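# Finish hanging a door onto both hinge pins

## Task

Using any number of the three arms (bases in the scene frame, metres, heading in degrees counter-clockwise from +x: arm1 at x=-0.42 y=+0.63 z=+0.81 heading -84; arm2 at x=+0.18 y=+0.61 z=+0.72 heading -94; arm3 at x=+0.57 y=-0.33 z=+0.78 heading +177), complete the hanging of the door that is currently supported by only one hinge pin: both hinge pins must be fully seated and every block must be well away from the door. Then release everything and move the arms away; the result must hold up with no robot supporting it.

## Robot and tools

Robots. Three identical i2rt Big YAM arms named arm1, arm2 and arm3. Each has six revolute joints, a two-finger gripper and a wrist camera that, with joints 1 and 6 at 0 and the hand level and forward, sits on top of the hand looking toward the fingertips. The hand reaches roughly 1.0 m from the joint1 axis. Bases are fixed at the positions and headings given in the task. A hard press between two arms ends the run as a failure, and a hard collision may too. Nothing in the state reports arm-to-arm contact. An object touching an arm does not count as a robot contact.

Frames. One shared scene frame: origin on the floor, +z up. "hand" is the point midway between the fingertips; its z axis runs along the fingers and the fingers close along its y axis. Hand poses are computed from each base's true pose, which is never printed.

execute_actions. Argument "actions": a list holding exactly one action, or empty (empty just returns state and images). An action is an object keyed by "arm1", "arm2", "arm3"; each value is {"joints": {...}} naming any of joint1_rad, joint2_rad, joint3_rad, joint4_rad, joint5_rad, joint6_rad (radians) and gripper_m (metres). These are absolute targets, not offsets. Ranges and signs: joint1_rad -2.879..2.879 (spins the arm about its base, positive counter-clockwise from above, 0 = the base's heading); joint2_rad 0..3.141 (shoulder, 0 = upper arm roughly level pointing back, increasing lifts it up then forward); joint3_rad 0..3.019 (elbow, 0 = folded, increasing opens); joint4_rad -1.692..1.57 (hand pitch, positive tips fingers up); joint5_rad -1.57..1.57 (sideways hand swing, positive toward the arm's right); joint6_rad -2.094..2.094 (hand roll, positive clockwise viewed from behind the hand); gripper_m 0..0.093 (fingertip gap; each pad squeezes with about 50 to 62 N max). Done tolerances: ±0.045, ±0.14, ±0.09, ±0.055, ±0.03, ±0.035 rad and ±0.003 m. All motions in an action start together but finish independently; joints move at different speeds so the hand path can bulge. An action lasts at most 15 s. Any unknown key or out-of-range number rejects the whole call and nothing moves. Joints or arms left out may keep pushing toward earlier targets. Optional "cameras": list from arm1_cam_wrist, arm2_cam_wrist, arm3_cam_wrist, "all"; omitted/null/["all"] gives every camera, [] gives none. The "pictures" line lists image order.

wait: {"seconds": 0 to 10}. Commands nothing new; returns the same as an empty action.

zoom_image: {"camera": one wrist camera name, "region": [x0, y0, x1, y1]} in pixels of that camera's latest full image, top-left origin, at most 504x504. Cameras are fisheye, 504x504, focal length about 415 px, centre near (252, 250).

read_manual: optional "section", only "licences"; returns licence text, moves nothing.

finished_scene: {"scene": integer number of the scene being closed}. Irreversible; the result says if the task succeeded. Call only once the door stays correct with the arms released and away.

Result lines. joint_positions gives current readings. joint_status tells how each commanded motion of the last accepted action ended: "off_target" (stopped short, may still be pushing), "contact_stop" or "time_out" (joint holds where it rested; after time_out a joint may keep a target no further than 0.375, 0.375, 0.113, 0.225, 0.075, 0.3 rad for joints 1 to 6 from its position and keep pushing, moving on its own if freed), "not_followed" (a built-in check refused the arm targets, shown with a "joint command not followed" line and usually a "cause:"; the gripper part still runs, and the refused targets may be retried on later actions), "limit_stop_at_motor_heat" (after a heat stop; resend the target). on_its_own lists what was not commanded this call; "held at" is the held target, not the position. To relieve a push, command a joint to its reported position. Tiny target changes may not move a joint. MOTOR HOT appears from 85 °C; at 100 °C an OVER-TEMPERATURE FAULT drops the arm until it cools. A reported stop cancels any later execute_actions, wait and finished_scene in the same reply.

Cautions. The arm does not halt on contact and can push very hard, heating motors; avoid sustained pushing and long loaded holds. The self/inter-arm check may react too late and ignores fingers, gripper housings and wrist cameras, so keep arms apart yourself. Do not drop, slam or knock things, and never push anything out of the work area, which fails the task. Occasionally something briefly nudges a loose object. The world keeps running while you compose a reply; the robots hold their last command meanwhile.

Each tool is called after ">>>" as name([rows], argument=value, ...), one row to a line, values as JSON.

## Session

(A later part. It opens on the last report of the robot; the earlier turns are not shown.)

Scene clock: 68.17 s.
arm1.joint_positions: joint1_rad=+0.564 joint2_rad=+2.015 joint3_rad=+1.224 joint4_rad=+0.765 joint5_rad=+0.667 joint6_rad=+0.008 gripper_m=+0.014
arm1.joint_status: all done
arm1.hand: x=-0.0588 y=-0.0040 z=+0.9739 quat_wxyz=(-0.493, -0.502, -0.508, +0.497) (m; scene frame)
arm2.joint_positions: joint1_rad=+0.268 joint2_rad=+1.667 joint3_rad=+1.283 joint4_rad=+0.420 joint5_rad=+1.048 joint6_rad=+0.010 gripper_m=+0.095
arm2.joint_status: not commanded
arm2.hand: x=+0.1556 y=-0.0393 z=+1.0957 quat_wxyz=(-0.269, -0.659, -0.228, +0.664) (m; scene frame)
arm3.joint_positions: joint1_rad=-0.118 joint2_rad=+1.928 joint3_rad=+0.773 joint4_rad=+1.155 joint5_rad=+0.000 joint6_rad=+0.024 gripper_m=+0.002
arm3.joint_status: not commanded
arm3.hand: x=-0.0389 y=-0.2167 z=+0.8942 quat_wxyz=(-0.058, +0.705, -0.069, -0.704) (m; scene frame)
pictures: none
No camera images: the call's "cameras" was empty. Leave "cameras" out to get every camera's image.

>>> execute_actions([
  {"arm1":{"joints":{"joint2_rad":1.905}},"arm3":{"joints":{"joint4_rad":1.13}}},
], cameras=[])

>>> execute_actions([
  {"arm1":{"joints":{"joint2_rad":1.885}}},
], cameras=[])

Scene clock: 70.67 s.
arm1.joint_positions: joint1_rad=+0.563 joint2_rad=+2.011 joint3_rad=+1.224 joint4_rad=+0.757 joint5_rad=+0.665 joint6_rad=+0.010 gripper_m=+0.014
arm1.joint_status: all done
arm1.hand: x=-0.0593 y=-0.0043 z=+0.9749 quat_wxyz=(-0.492, -0.503, -0.509, +0.496) (m; scene frame)
arm2.joint_positions: joint1_rad=+0.268 joint2_rad=+1.667 joint3_rad=+1.283 joint4_rad=+0.420 joint5_rad=+1.048 joint6_rad=+0.010 gripper_m=+0.095
arm2.joint_status: not commanded
arm2.hand: x=+0.1556 y=-0.0393 z=+1.0957 quat_wxyz=(-0.269, -0.659, -0.228, +0.664) (m; scene frame)
arm3.joint_positions: joint1_rad=-0.118 joint2_rad=+1.928 joint3_rad=+0.773 joint4_rad=+1.155 joint5_rad=+0.000 joint6_rad=+0.024 gripper_m=+0.002
arm3.joint_status: all done
arm3.hand: x=-0.0389 y=-0.2167 z=+0.8942 quat_wxyz=(-0.058, +0.705, -0.069, -0.704) (m; scene frame)
pictures: none
No camera images: the call's "cameras" was empty. Leave "cameras" out to get every camera's image.

Scene clock: 71.17 s.
arm1.joint_positions: joint1_rad=+0.562 joint2_rad=+2.008 joint3_rad=+1.224 joint4_rad=+0.749 joint5_rad=+0.664 joint6_rad=+0.012 gripper_m=+0.014
arm1.joint_status: all done
arm1.hand: x=-0.0597 y=-0.0044 z=+0.9756 quat_wxyz=(-0.491, -0.503, -0.510, +0.495) (m; scene frame)
arm2.joint_positions: joint1_rad=+0.268 joint2_rad=+1.667 joint3_rad=+1.283 joint4_rad=+0.420 joint5_rad=+1.048 joint6_rad=+0.010 gripper_m=+0.095
arm2.joint_status: not commanded
arm2.hand: x=+0.1556 y=-0.0393 z=+1.0957 quat_wxyz=(-0.269, -0.659, -0.228, +0.664) (m; scene frame)
arm3.joint_positions: joint1_rad=-0.118 joint2_rad=+1.928 joint3_rad=+0.773 joint4_rad=+1.155 joint5_rad=+0.000 joint6_rad=+0.024 gripper_m=+0.002
arm3.joint_status: not commanded
arm3.hand: x=-0.0389 y=-0.2168 z=+0.8942 quat_wxyz=(-0.058, +0.705, -0.069, -0.704) (m; scene frame)
pictures: none
No camera images: the call's "cameras" was empty. Leave "cameras" out to get every camera's image.

Likely over-lifted; sweep back down.

>>> execute_actions([
  {"arm1":{"joints":{"joint2_rad":1.96}}},
], cameras=[])

>>> execute_actions([
  {"arm1":{"joints":{"joint2_rad":1.985}}},
], cameras=[])

>>> execute_actions([
  {"arm1":{"joints":{"joint2_rad":2.01}}},
], cameras=["arm3_cam_wrist"])

Scene clock: 74.37 s.
arm1.joint_positions: joint1_rad=+0.562 joint2_rad=+2.009 joint3_rad=+1.224 joint4_rad=+0.749 joint5_rad=+0.664 joint6_rad=+0.012 gripper_m=+0.014
arm1.joint_status: all done
arm1.hand: x=-0.0597 y=-0.0044 z=+0.9751 quat_wxyz=(-0.490, -0.503, -0.511, +0.495) (m; scene frame)
arm2.joint_positions: joint1_rad=+0.268 joint2_rad=+1.667 joint3_rad=+1.283 joint4_rad=+0.420 joint5_rad=+1.048 joint6_rad=+0.010 gripper_m=+0.095
arm2.joint_status: not commanded
arm2.hand: x=+0.1556 y=-0.0393 z=+1.0957 quat_wxyz=(-0.269, -0.659, -0.228, +0.664) (m; scene frame)
arm3.joint_positions: joint1_rad=-0.118 joint2_rad=+1.928 joint3_rad=+0.773 joint4_rad=+1.155 joint5_rad=+0.000 joint6_rad=+0.024 gripper_m=+0.002
arm3.joint_status: not commanded
arm3.hand: x=-0.0389 y=-0.2168 z=+0.8942 quat_wxyz=(-0.058, +0.705, -0.069, -0.704) (m; scene frame)
pictures: none
No camera images: the call's "cameras" was empty. Leave "cameras" out to get every camera's image.

Scene clock: 74.83 s.
arm1.joint_positions: joint1_rad=+0.562 joint2_rad=+2.010 joint3_rad=+1.224 joint4_rad=+0.749 joint5_rad=+0.664 joint6_rad=+0.012 gripper_m=+0.014
arm1.joint_status: all done
arm1.hand: x=-0.0597 y=-0.0045 z=+0.9740 quat_wxyz=(-0.490, -0.503, -0.511, +0.495) (m; scene frame)
arm2.joint_positions: joint1_rad=+0.268 joint2_rad=+1.667 joint3_rad=+1.283 joint4_rad=+0.420 joint5_rad=+1.048 joint6_rad=+0.010 gripper_m=+0.095
arm2.joint_status: not commanded
arm2.hand: x=+0.1556 y=-0.0393 z=+1.0957 quat_wxyz=(-0.269, -0.659, -0.228, +0.664) (m; scene frame)
arm3.joint_positions: joint1_rad=-0.118 joint2_rad=+1.928 joint3_rad=+0.773 joint4_rad=+1.155 joint5_rad=+0.000 joint6_rad=+0.024 gripper_m=+0.002
arm3.joint_status: not commanded
arm3.hand: x=-0.0389 y=-0.2168 z=+0.8942 quat_wxyz=(-0.058, +0.705, -0.069, -0.704) (m; scene frame)
pictures: none
No camera images: the call's "cameras" was empty. Leave "cameras" out to get every camera's image.

Scene clock: 75.33 s.
arm1.joint_positions: joint1_rad=+0.562 joint2_rad=+2.014 joint3_rad=+1.224 joint4_rad=+0.755 joint5_rad=+0.664 joint6_rad=+0.012 gripper_m=+0.014
arm1.joint_status: all done
arm1.hand: x=-0.0596 y=-0.0046 z=+0.9728 quat_wxyz=(-0.491, -0.503, -0.510, +0.495) (m; scene frame)
arm2.joint_positions: joint1_rad=+0.268 joint2_rad=+1.667 joint3_rad=+1.283 joint4_rad=+0.420 joint5_rad=+1.048 joint6_rad=+0.010 gripper_m=+0.095
arm2.joint_status: not commanded
arm2.hand: x=+0.1556 y=-0.0393 z=+1.0957 quat_wxyz=(-0.269, -0.659, -0.228, +0.664) (m; scene frame)
arm3.joint_positions: joint1_rad=-0.118 joint2_rad=+1.929 joint3_rad=+0.774 joint4_rad=+1.155 joint5_rad=+0.000 joint6_rad=+0.024 gripper_m=+0.002
arm3.joint_status: not commanded
arm3.hand: x=-0.0390 y=-0.2168 z=+0.8941 quat_wxyz=(-0.058, +0.705, -0.069, -0.704) (m; scene frame)
pictures: arm3_cam_wrist
Images, in order (width x height): arm3_cam_wrist 504x504.

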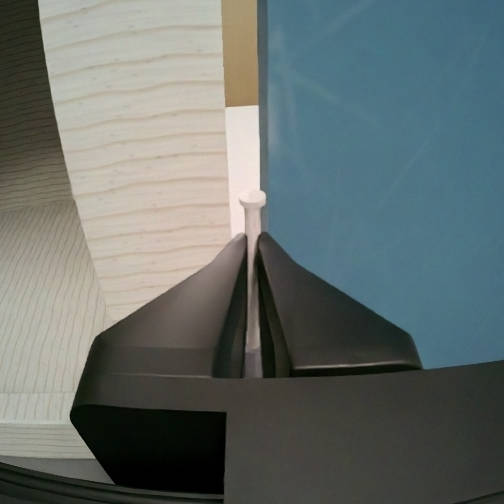

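>>> execute_actions([
  {"arm1":{"joints":{"joint2_rad":2.03}}},
], cameras=[])

>>> execute_actions([
  {"arm1":{"joints":{"joint2_rad":2.05}}},
], cameras=["arm3_cam_wrist","arm2_cam_wrist"])

>>> zoom_image(camera="arm2_cam_wrist", region=[225, 270, 305, 360])

>>> zoom_image(camera="arm3_cam_wrist", region=[200, 280, 310, 390])

Scene clock: 78.83 s.
arm1.joint_positions: joint1_rad=+0.563 joint2_rad=+2.019 joint3_rad=+1.224 joint4_rad=+0.765 joint5_rad=+0.665 joint6_rad=+0.012 gripper_m=+0.014
arm1.joint_status: all done
arm1.hand: x=-0.0590 y=-0.0044 z=+0.9714 quat_wxyz=(-0.493, -0.503, -0.509, +0.496) (m; scene frame)
arm2.joint_positions: joint1_rad=+0.268 joint2_rad=+1.667 joint3_rad=+1.283 joint4_rad=+0.420 joint5_rad=+1.048 joint6_rad=+0.010 gripper_m=+0.095
arm2.joint_status: not commanded
arm2.hand: x=+0.1556 y=-0.0393 z=+1.0957 quat_wxyz=(-0.269, -0.659, -0.228, +0.664) (m; scene frame)
arm3.joint_positions: joint1_rad=-0.118 joint2_rad=+1.945 joint3_rad=+0.775 joint4_rad=+1.148 joint5_rad=+0.000 joint6_rad=+0.024 gripper_m=+0.002
arm3.joint_status: not commanded
arm3.hand: x=-0.0390 y=-0.2168 z=+0.8831 quat_wxyz=(-0.057, +0.712, -0.069, -0.696) (m; scene frame)
pictures: none
No camera images: the call's "cameras" was empty. Leave "cameras" out to get every camera's image.

Scene clock: 79.33 s.
arm1.joint_positions: joint1_rad=+0.563 joint2_rad=+2.022 joint3_rad=+1.224 joint4_rad=+0.775 joint5_rad=+0.667 joint6_rad=+0.011 gripper_m=+0.014
arm1.joint_status: all done
arm1.hand: x=-0.0588 y=-0.0044 z=+0.9708 quat_wxyz=(-0.494, -0.503, -0.507, +0.496) (m; scene frame)
arm2.joint_positions: joint1_rad=+0.268 joint2_rad=+1.667 joint3_rad=+1.283 joint4_rad=+0.420 joint5_rad=+1.048 joint6_rad=+0.010 gripper_m=+0.095
arm2.joint_status: not commanded
arm2.hand: x=+0.1556 y=-0.0393 z=+1.0957 quat_wxyz=(-0.269, -0.659, -0.228, +0.664) (m; scene frame)
arm3.joint_positions: joint1_rad=-0.118 joint2_rad=+1.945 joint3_rad=+0.775 joint4_rad=+1.148 joint5_rad=+0.000 joint6_rad=+0.024 gripper_m=+0.002
arm3.joint_status: not commanded
arm3.hand: x=-0.0390 y=-0.2168 z=+0.8831 quat_wxyz=(-0.057, +0.712, -0.069, -0.696) (m; scene frame)
pictures: arm2_cam_wrist, arm3_cam_wrist
Images, in order (width x height): arm2_cam_wrist 504x504, arm3_cam_wrist 504x504.

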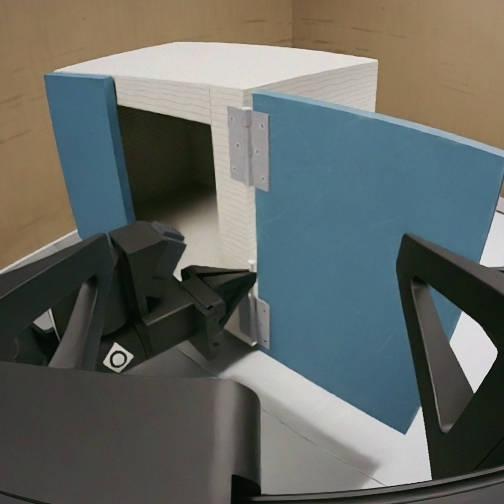

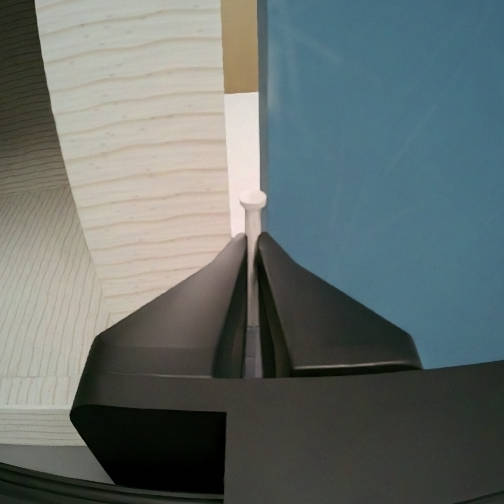

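Region (225, 270, 305, 360) of arm2_cam_wrist's 504x504 image, scaled by 5.600, with more detail than that image has.

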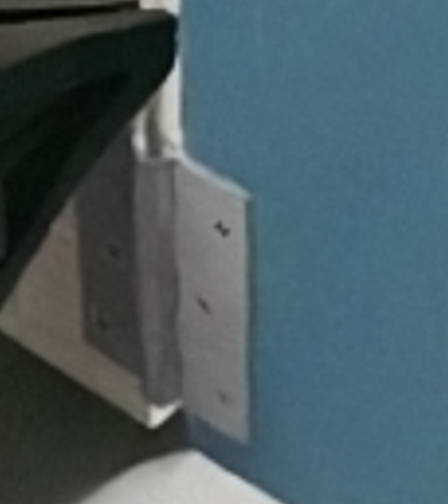

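Region (200, 280, 310, 390) of arm3_cam_wrist's 504x504 image, scaled by 4.582, with more detail than that image has.

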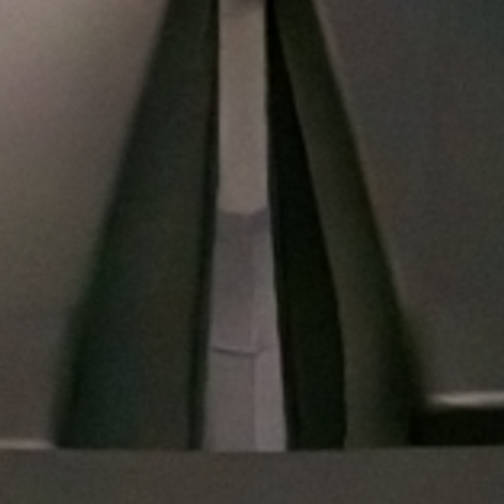

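In. Continue down.

>>> execute_actions([
  {"arm1":{"joints":{"joint2_rad":1.97}},"arm3":{"joints":{"joint2_rad":2.02,"joint4_rad":1.2,"joint3_rad":0.812}}},
], cameras=[])

>>> execute_actions([
  {"arm3":{"joints":{"joint2_rad":2.04,"joint4_rad":1.215}}},
], cameras=["arm3_cam_wrist"])

Scene clock: 82.37 s.
arm1.joint_positions: joint1_rad=+0.563 joint2_rad=+2.021 joint3_rad=+1.224 joint4_rad=+0.775 joint5_rad=+0.667 joint6_rad=+0.011 gripper_m=+0.014
arm1.joint_status: all done
arm1.hand: x=-0.0588 y=-0.0043 z=+0.9719 quat_wxyz=(-0.495, -0.503, -0.506, +0.496) (m; scene frame)
arm2.joint_positions: joint1_rad=+0.268 joint2_rad=+1.667 joint3_rad=+1.283 joint4_rad=+0.420 joint5_rad=+1.048 joint6_rad=+0.010 gripper_m=+0.095
arm2.joint_status: not commanded
arm2.hand: x=+0.1556 y=-0.0393 z=+1.0957 quat_wxyz=(-0.269, -0.659, -0.228, +0.664) (m; scene frame)
arm3.joint_positions: joint1_rad=-0.118 joint2_rad=+1.975 joint3_rad=+0.778 joint4_rad=+1.203 joint5_rad=-0.001 joint6_rad=+0.024 gripper_m=+0.002
arm3.joint_status: all done
arm3.hand: x=-0.0391 y=-0.2168 z=+0.8794 quat_wxyz=(-0.057, +0.703, -0.068, -0.706) (m; scene frame)
pictures: none
No camera images: the call's "cameras" was empty. Leave "cameras" out to get every camera's image.

Scene clock: 82.90 s.
arm1.joint_positions: joint1_rad=+0.563 joint2_rad=+2.021 joint3_rad=+1.224 joint4_rad=+0.775 joint5_rad=+0.667 joint6_rad=+0.011 gripper_m=+0.014
arm1.joint_status: not commanded
arm1.hand: x=-0.0588 y=-0.0043 z=+0.9719 quat_wxyz=(-0.495, -0.503, -0.506, +0.496) (m; scene frame)
arm2.joint_positions: joint1_rad=+0.268 joint2_rad=+1.667 joint3_rad=+1.283 joint4_rad=+0.420 joint5_rad=+1.048 joint6_rad=+0.010 gripper_m=+0.095
arm2.joint_status: not commanded
arm2.hand: x=+0.1556 y=-0.0393 z=+1.0957 quat_wxyz=(-0.269, -0.659, -0.228, +0.664) (m; scene frame)
arm3.joint_positions: joint1_rad=-0.118 joint2_rad=+1.985 joint3_rad=+0.779 joint4_rad=+1.224 joint5_rad=-0.001 joint6_rad=+0.024 gripper_m=+0.002
arm3.joint_status: all done
arm3.hand: x=-0.0391 y=-0.2168 z=+0.8791 quat_wxyz=(-0.058, +0.699, -0.068, -0.710) (m; scene frame)
pictures: arm3_cam_wrist
Images, in order (width x height): arm3_cam_wrist 504x504.

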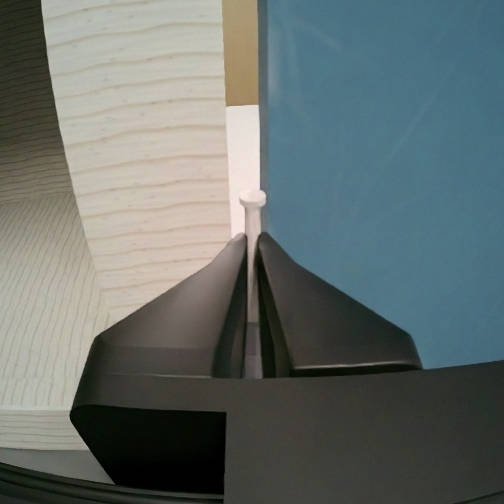

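Stuck at third knuckle. Restore pitch, and lift door slightly.

>>> execute_actions([
  {"arm1":{"joints":{"joint2_rad":1.945}},"arm3":{"joints":{"joint2_rad":1.99,"joint4_rad":1.15}}},
], cameras=[])

>>> execute_actions([
  {"arm1":{"joints":{"joint2_rad":1.92}}},
], cameras=[])

Scene clock: 85.63 s.
arm1.joint_positions: joint1_rad=+0.563 joint2_rad=+2.018 joint3_rad=+1.224 joint4_rad=+0.771 joint5_rad=+0.667 joint6_rad=+0.011 gripper_m=+0.014
arm1.joint_status: all done
arm1.hand: x=-0.0589 y=-0.0042 z=+0.9731 quat_wxyz=(-0.494, -0.503, -0.506, +0.496) (m; scene frame)
arm2.joint_positions: joint1_rad=+0.268 joint2_rad=+1.667 joint3_rad=+1.283 joint4_rad=+0.420 joint5_rad=+1.048 joint6_rad=+0.010 gripper_m=+0.095
arm2.joint_status: not commanded
arm2.hand: x=+0.1556 y=-0.0393 z=+1.0957 quat_wxyz=(-0.269, -0.659, -0.228, +0.664) (m; scene frame)
arm3.joint_positions: joint1_rad=-0.118 joint2_rad=+1.972 joint3_rad=+0.779 joint4_rad=+1.192 joint5_rad=-0.002 joint6_rad=+0.024 gripper_m=+0.002
arm3.joint_status: all done
arm3.hand: x=-0.0397 y=-0.2169 z=+0.8790 quat_wxyz=(-0.057, +0.706, -0.068, -0.703) (m; scene frame)
pictures: none
No camera images: the call's "cameras" was empty. Leave "cameras" out to get every camera's image.

Scene clock: 86.13 s.
arm1.joint_positions: joint1_rad=+0.563 joint2_rad=+2.014 joint3_rad=+1.224 joint4_rad=+0.762 joint5_rad=+0.667 joint6_rad=+0.011 gripper_m=+0.014
arm1.joint_status: all done
arm1.hand: x=-0.0590 y=-0.0041 z=+0.9739 quat_wxyz=(-0.493, -0.503, -0.508, +0.496) (m; scene frame)
arm2.joint_positions: joint1_rad=+0.268 joint2_rad=+1.667 joint3_rad=+1.283 joint4_rad=+0.420 joint5_rad=+1.048 joint6_rad=+0.010 gripper_m=+0.095
arm2.joint_status: not commanded
arm2.hand: x=+0.1556 y=-0.0393 z=+1.0957 quat_wxyz=(-0.269, -0.659, -0.228, +0.664) (m; scene frame)
arm3.joint_positions: joint1_rad=-0.118 joint2_rad=+1.972 joint3_rad=+0.779 joint4_rad=+1.192 joint5_rad=-0.002 joint6_rad=+0.024 gripper_m=+0.002
arm3.joint_status: not commanded
arm3.hand: x=-0.0397 y=-0.2169 z=+0.8790 quat_wxyz=(-0.057, +0.706, -0.068, -0.703) (m; scene frame)
pictures: none
No camera images: the call's "cameras" was empty. Leave "cameras" out to get every camera's image.

>>> execute_actions([
  {"arm1":{"joints":{"joint2_rad":2.01}},"arm3":{"joints":{"joint2_rad":1.97,"joint4_rad":1.195,"gripper_m":0.013}}},
], cameras=[])

>>> execute_actions([
  {"arm3":{"joints":{"joint2_rad":1.85,"joint4_rad":1.06}}},
], cameras=["arm3_cam_wrist","arm2_cam_wrist"])

Scene clock: 88.90 s.
arm1.joint_positions: joint1_rad=+0.563 joint2_rad=+2.017 joint3_rad=+1.224 joint4_rad=+0.762 joint5_rad=+0.666 joint6_rad=+0.011 gripper_m=+0.014
arm1.joint_status: all done
arm1.hand: x=-0.0589 y=-0.0042 z=+0.9722 quat_wxyz=(-0.492, -0.503, -0.509, +0.496) (m; scene frame)
arm2.joint_positions: joint1_rad=+0.268 joint2_rad=+1.667 joint3_rad=+1.283 joint4_rad=+0.420 joint5_rad=+1.048 joint6_rad=+0.010 gripper_m=+0.095
arm2.joint_status: not commanded
arm2.hand: x=+0.1556 y=-0.0393 z=+1.0957 quat_wxyz=(-0.269, -0.659, -0.228, +0.664) (m; scene frame)
arm3.joint_positions: joint1_rad=-0.123 joint2_rad=+1.971 joint3_rad=+0.779 joint4_rad=+1.192 joint5_rad=+0.003 joint6_rad=+0.024 gripper_m=+0.013
arm3.joint_status: all done
arm3.hand: x=-0.0390 y=-0.2132 z=+0.8797 quat_wxyz=(-0.060, +0.705, -0.072, -0.703) (m; scene frame)
pictures: none
No camera images: the call's "cameras" was empty. Leave "cameras" out to get every camera's image.

Scene clock: 89.70 s.
arm1.joint_positions: joint1_rad=+0.563 joint2_rad=+2.017 joint3_rad=+1.224 joint4_rad=+0.762 joint5_rad=+0.666 joint6_rad=+0.011 gripper_m=+0.014
arm1.joint_status: not commanded
arm1.hand: x=-0.0589 y=-0.0042 z=+0.9722 quat_wxyz=(-0.492, -0.503, -0.509, +0.496) (m; scene frame)
arm2.joint_positions: joint1_rad=+0.268 joint2_rad=+1.667 joint3_rad=+1.283 joint4_rad=+0.420 joint5_rad=+1.048 joint6_rad=+0.010 gripper_m=+0.095
arm2.joint_status: not commanded
arm2.hand: x=+0.1556 y=-0.0393 z=+1.0957 quat_wxyz=(-0.269, -0.659, -0.228, +0.664) (m; scene frame)
arm3.joint_positions: joint1_rad=-0.123 joint2_rad=+1.898 joint3_rad=+0.779 joint4_rad=+1.054 joint5_rad=+0.003 joint6_rad=+0.024 gripper_m=+0.013
arm3.joint_status: all done
arm3.hand: x=-0.0399 y=-0.2129 z=+0.8893 quat_wxyz=(-0.058, +0.727, -0.074, -0.680) (m; scene frame)
pictures: arm2_cam_wrist, arm3_cam_wrist
Images, in order (width x height): arm2_cam_wrist 504x504, arm3_cam_wrist 504x504.

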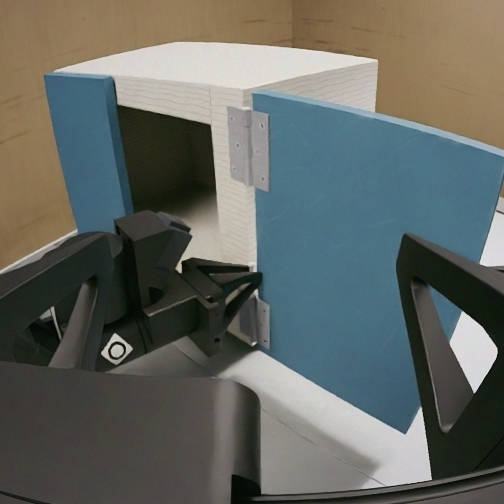

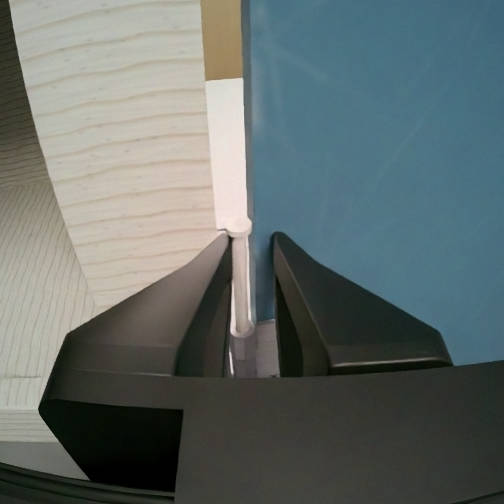

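Finger caught under the head. Back off first.

>>> execute_actions([
  {"arm3":{"joints":{"joint2_rad":1.9,"joint3_rad":0.73,"joint4_rad":1.1}}},
], cameras=[])

>>> execute_actions([
  {"arm3":{"joints":{"joint1_rad":-0.105,"joint2_rad":1.82,"joint4_rad":1.08,"gripper_m":0}}},
], cameras=[])

>>> execute_actions([
  {"arm3":{"joints":{"joint2_rad":1.875,"joint3_rad":0.8,"joint4_rad":1.08}}},
], cameras=["arm3_cam_wrist","arm2_cam_wrist"])

>>> zoom_image(camera="arm2_cam_wrist", region=[210, 230, 310, 350])

Scene clock: 93.33 s.
arm1.joint_positions: joint1_rad=+0.563 joint2_rad=+2.017 joint3_rad=+1.224 joint4_rad=+0.762 joint5_rad=+0.666 joint6_rad=+0.011 gripper_m=+0.014
arm1.joint_status: not commanded
arm1.hand: x=-0.0589 y=-0.0042 z=+0.9722 quat_wxyz=(-0.492, -0.503, -0.509, +0.496) (m; scene frame)
arm2.joint_positions: joint1_rad=+0.268 joint2_rad=+1.667 joint3_rad=+1.283 joint4_rad=+0.420 joint5_rad=+1.048 joint6_rad=+0.010 gripper_m=+0.095
arm2.joint_status: not commanded
arm2.hand: x=+0.1556 y=-0.0393 z=+1.0957 quat_wxyz=(-0.269, -0.659, -0.228, +0.664) (m; scene frame)
arm3.joint_positions: joint1_rad=-0.123 joint2_rad=+1.898 joint3_rad=+0.723 joint4_rad=+1.078 joint5_rad=+0.003 joint6_rad=+0.024 gripper_m=+0.013
arm3.joint_status: all done
arm3.hand: x=-0.0201 y=-0.2164 z=+0.8728 quat_wxyz=(-0.058, +0.738, -0.075, -0.668) (m; scene frame)
pictures: none
No camera images: the call's "cameras" was empty. Leave "cameras" out to get every camera's image.

Scene clock: 94.13 s.
arm1.joint_positions: joint1_rad=+0.563 joint2_rad=+2.017 joint3_rad=+1.224 joint4_rad=+0.762 joint5_rad=+0.666 joint6_rad=+0.011 gripper_m=+0.014
arm1.joint_status: not commanded
arm1.hand: x=-0.0589 y=-0.0042 z=+0.9722 quat_wxyz=(-0.492, -0.503, -0.509, +0.496) (m; scene frame)
arm2.joint_positions: joint1_rad=+0.268 joint2_rad=+1.667 joint3_rad=+1.283 joint4_rad=+0.420 joint5_rad=+1.048 joint6_rad=+0.010 gripper_m=+0.095
arm2.joint_status: not commanded
arm2.hand: x=+0.1556 y=-0.0393 z=+1.0957 quat_wxyz=(-0.269, -0.659, -0.228, +0.664) (m; scene frame)
arm3.joint_positions: joint1_rad=-0.110 joint2_rad=+1.830 joint3_rad=+0.723 joint4_rad=+1.078 joint5_rad=+0.003 joint6_rad=+0.024 gripper_m=+0.000
arm3.joint_status: all done
arm3.hand: x=-0.0231 y=-0.2242 z=+0.9122 quat_wxyz=(-0.055, +0.715, -0.068, -0.693) (m; scene frame)
pictures: none
No camera images: the call's "cameras" was empty. Leave "cameras" out to get every camera's image.

Scene clock: 94.90 s.
arm1.joint_positions: joint1_rad=+0.563 joint2_rad=+2.017 joint3_rad=+1.224 joint4_rad=+0.762 joint5_rad=+0.666 joint6_rad=+0.011 gripper_m=+0.014
arm1.joint_status: not commanded
arm1.hand: x=-0.0589 y=-0.0042 z=+0.9722 quat_wxyz=(-0.492, -0.503, -0.509, +0.496) (m; scene frame)
arm2.joint_positions: joint1_rad=+0.268 joint2_rad=+1.667 joint3_rad=+1.283 joint4_rad=+0.420 joint5_rad=+1.048 joint6_rad=+0.010 gripper_m=+0.095
arm2.joint_status: not commanded
arm2.hand: x=+0.1556 y=-0.0393 z=+1.0957 quat_wxyz=(-0.269, -0.659, -0.228, +0.664) (m; scene frame)
arm3.joint_positions: joint1_rad=-0.110 joint2_rad=+1.856 joint3_rad=+0.766 joint4_rad=+1.078 joint5_rad=+0.003 joint6_rad=+0.024 gripper_m=+0.000
arm3.joint_status: all done
arm3.hand: x=-0.0376 y=-0.2217 z=+0.9151 quat_wxyz=(-0.055, +0.709, -0.068, -0.700) (m; scene frame)
pictures: arm2_cam_wrist, arm3_cam_wrist
Images, in order (width x height): arm2_cam_wrist 504x504, arm3_cam_wrist 504x504.

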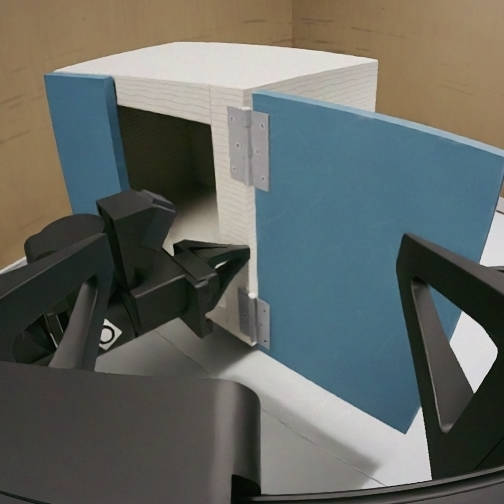

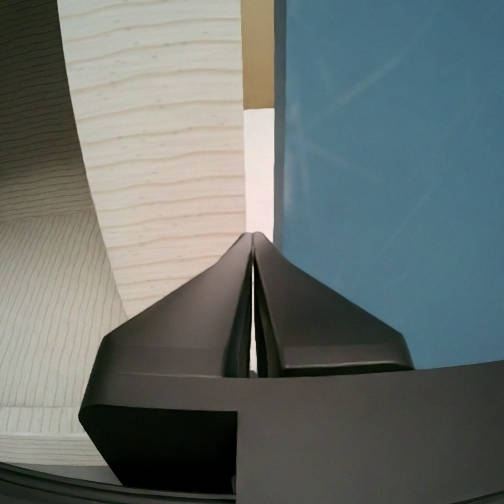

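Region (210, 230, 310, 350) of arm2_cam_wrist's 504x504 image, scaled by 4.200, with more detail than that image has.

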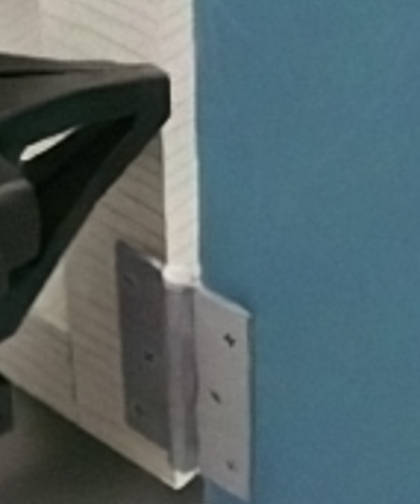

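Pin appears to have dropped fully by itself. Release and inspect.

>>> execute_actions([
  {"arm1":{"joints":{"joint2_rad":2.02,"joint4_rad":0.765,"gripper_m":0.09}},"arm3":{"joints":{"joint2_rad":1.8,"joint3_rad":0.6,"joint4_rad":1.27}}},
], cameras=[])

>>> execute_actions([
  {"arm3":{"joints":{"gripper_m":0.09}}},
])

>>> zoom_image(camera="arm2_cam_wrist", region=[210, 90, 290, 200])

Scene clock: 98.50 s.
arm1.joint_positions: joint1_rad=+0.563 joint2_rad=+2.017 joint3_rad=+1.224 joint4_rad=+0.762 joint5_rad=+0.666 joint6_rad=+0.011 gripper_m=+0.090
arm1.joint_status: all done
arm1.hand: x=-0.0589 y=-0.0042 z=+0.9720 quat_wxyz=(-0.492, -0.503, -0.509, +0.496) (m; scene frame)
arm2.joint_positions: joint1_rad=+0.268 joint2_rad=+1.667 joint3_rad=+1.283 joint4_rad=+0.420 joint5_rad=+1.048 joint6_rad=+0.010 gripper_m=+0.095
arm2.joint_status: not commanded
arm2.hand: x=+0.1556 y=-0.0393 z=+1.0957 quat_wxyz=(-0.269, -0.659, -0.228, +0.664) (m; scene frame)
arm3.joint_positions: joint1_rad=-0.110 joint2_rad=+1.816 joint3_rad=+0.593 joint4_rad=+1.248 joint5_rad=+0.003 joint6_rad=+0.024 gripper_m=+0.000
arm3.joint_status: all done
arm3.hand: x=+0.0220 y=-0.2319 z=+0.9100 quat_wxyz=(-0.056, +0.697, -0.066, -0.712) (m; scene frame)
pictures: none
No camera images: the call's "cameras" was empty. Leave "cameras" out to get every camera's image.

Scene clock: 99.20 s.
arm1.joint_positions: joint1_rad=+0.563 joint2_rad=+2.017 joint3_rad=+1.224 joint4_rad=+0.762 joint5_rad=+0.666 joint6_rad=+0.011 gripper_m=+0.090
arm1.joint_status: not commanded
arm1.hand: x=-0.0589 y=-0.0042 z=+0.9720 quat_wxyz=(-0.492, -0.503, -0.509, +0.496) (m; scene frame)
arm2.joint_positions: joint1_rad=+0.268 joint2_rad=+1.667 joint3_rad=+1.283 joint4_rad=+0.420 joint5_rad=+1.048 joint6_rad=+0.010 gripper_m=+0.095
arm2.joint_status: not commanded
arm2.hand: x=+0.1556 y=-0.0393 z=+1.0957 quat_wxyz=(-0.269, -0.659, -0.228, +0.664) (m; scene frame)
arm3.joint_positions: joint1_rad=-0.110 joint2_rad=+1.816 joint3_rad=+0.593 joint4_rad=+1.248 joint5_rad=+0.003 joint6_rad=+0.024 gripper_m=+0.090
arm3.joint_status: all done
arm3.hand: x=+0.0220 y=-0.2319 z=+0.9100 quat_wxyz=(-0.056, +0.697, -0.066, -0.712) (m; scene frame)
pictures: arm1_cam_wrist, arm2_cam_wrist, arm3_cam_wrist
Images, in order (width x height): arm1_cam_wrist 504x504, arm2_cam_wrist 504x504, arm3_cam_wrist 504x504.

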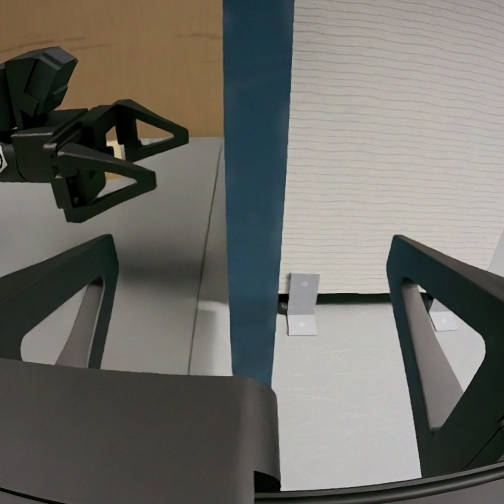

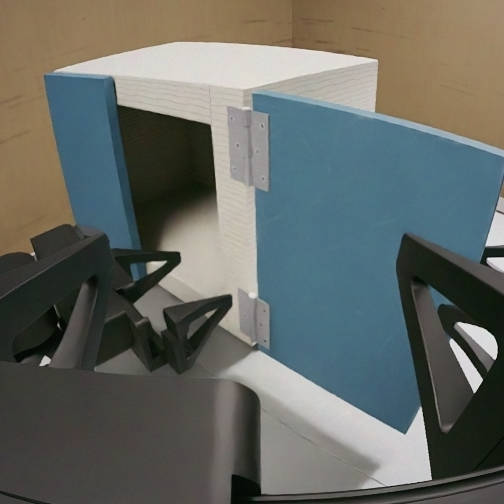

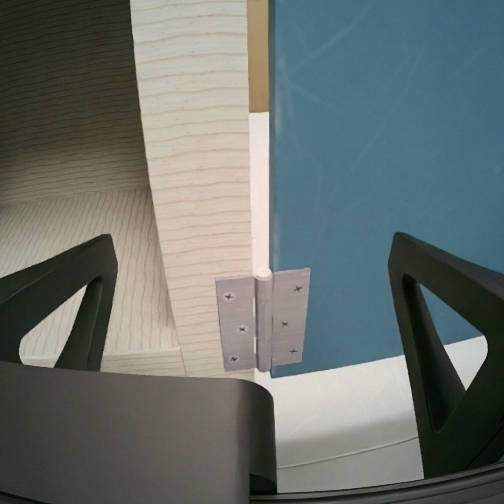

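Region (210, 90, 290, 200) of arm2_cam_wrist's 504x504 image, scaled by 4.582, with more detail than that image has; it fills the left 367 columns of this view, and the rest is white.

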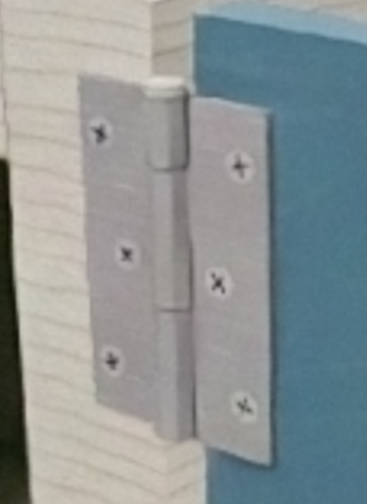

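>>> execute_actions([
  {"arm1":{"joints":{"joint2_rad":1.6,"joint3_rad":0.75,"joint4_rad":0.8}},"arm3":{"joints":{"joint2_rad":1.3,"joint3_rad":0.4,"joint4_rad":0.9}}},
])

>>> finished_scene(scene=2)

Scene clock: 102.17 s.
arm1.joint_positions: joint1_rad=+0.563 joint2_rad=+1.596 joint3_rad=+0.741 joint4_rad=+0.789 joint5_rad=+0.666 joint6_rad=+0.011 gripper_m=+0.090
arm1.joint_status: all done
arm1.hand: x=-0.1611 y=+0.1254 z=+1.0130 quat_wxyz=(-0.479, -0.504, -0.522, +0.494) (m; scene frame)
arm2.joint_positions: joint1_rad=+0.268 joint2_rad=+1.667 joint3_rad=+1.283 joint4_rad=+0.420 joint5_rad=+1.048 joint6_rad=+0.010 gripper_m=+0.095
arm2.joint_status: not commanded
arm2.hand: x=+0.1556 y=-0.0393 z=+1.0957 quat_wxyz=(-0.269, -0.659, -0.228, +0.664) (m; scene frame)
arm3.joint_positions: joint1_rad=-0.110 joint2_rad=+1.299 joint3_rad=+0.390 joint4_rad=+0.911 joint5_rad=+0.003 joint6_rad=+0.024 gripper_m=+0.090
arm3.joint_status: all done
arm3.hand: x=+0.1095 y=-0.2477 z=+0.9953 quat_wxyz=(-0.056, +0.704, -0.067, -0.705) (m; scene frame)
pictures: arm1_cam_wrist, arm2_cam_wrist, arm3_cam_wrist
Images, in order (width x height): arm1_cam_wrist 504x504, arm2_cam_wrist 504x504, arm3_cam_wrist 504x504.

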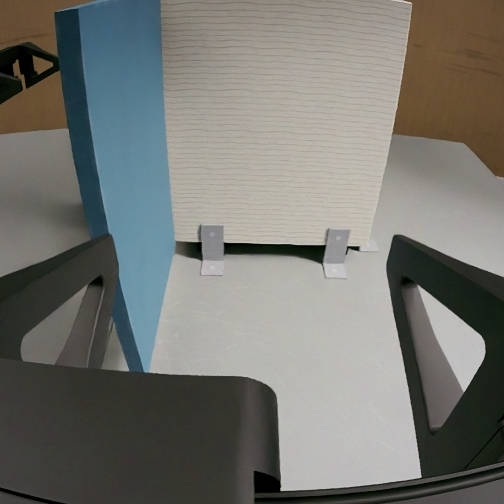

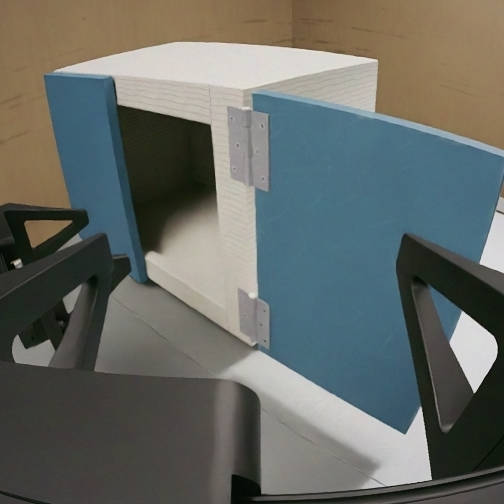

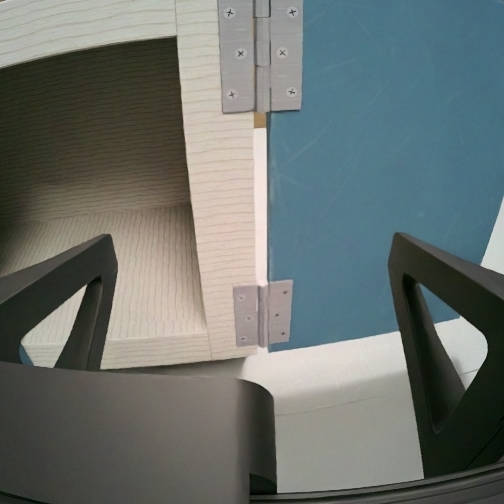

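The scene is finished: the task was done.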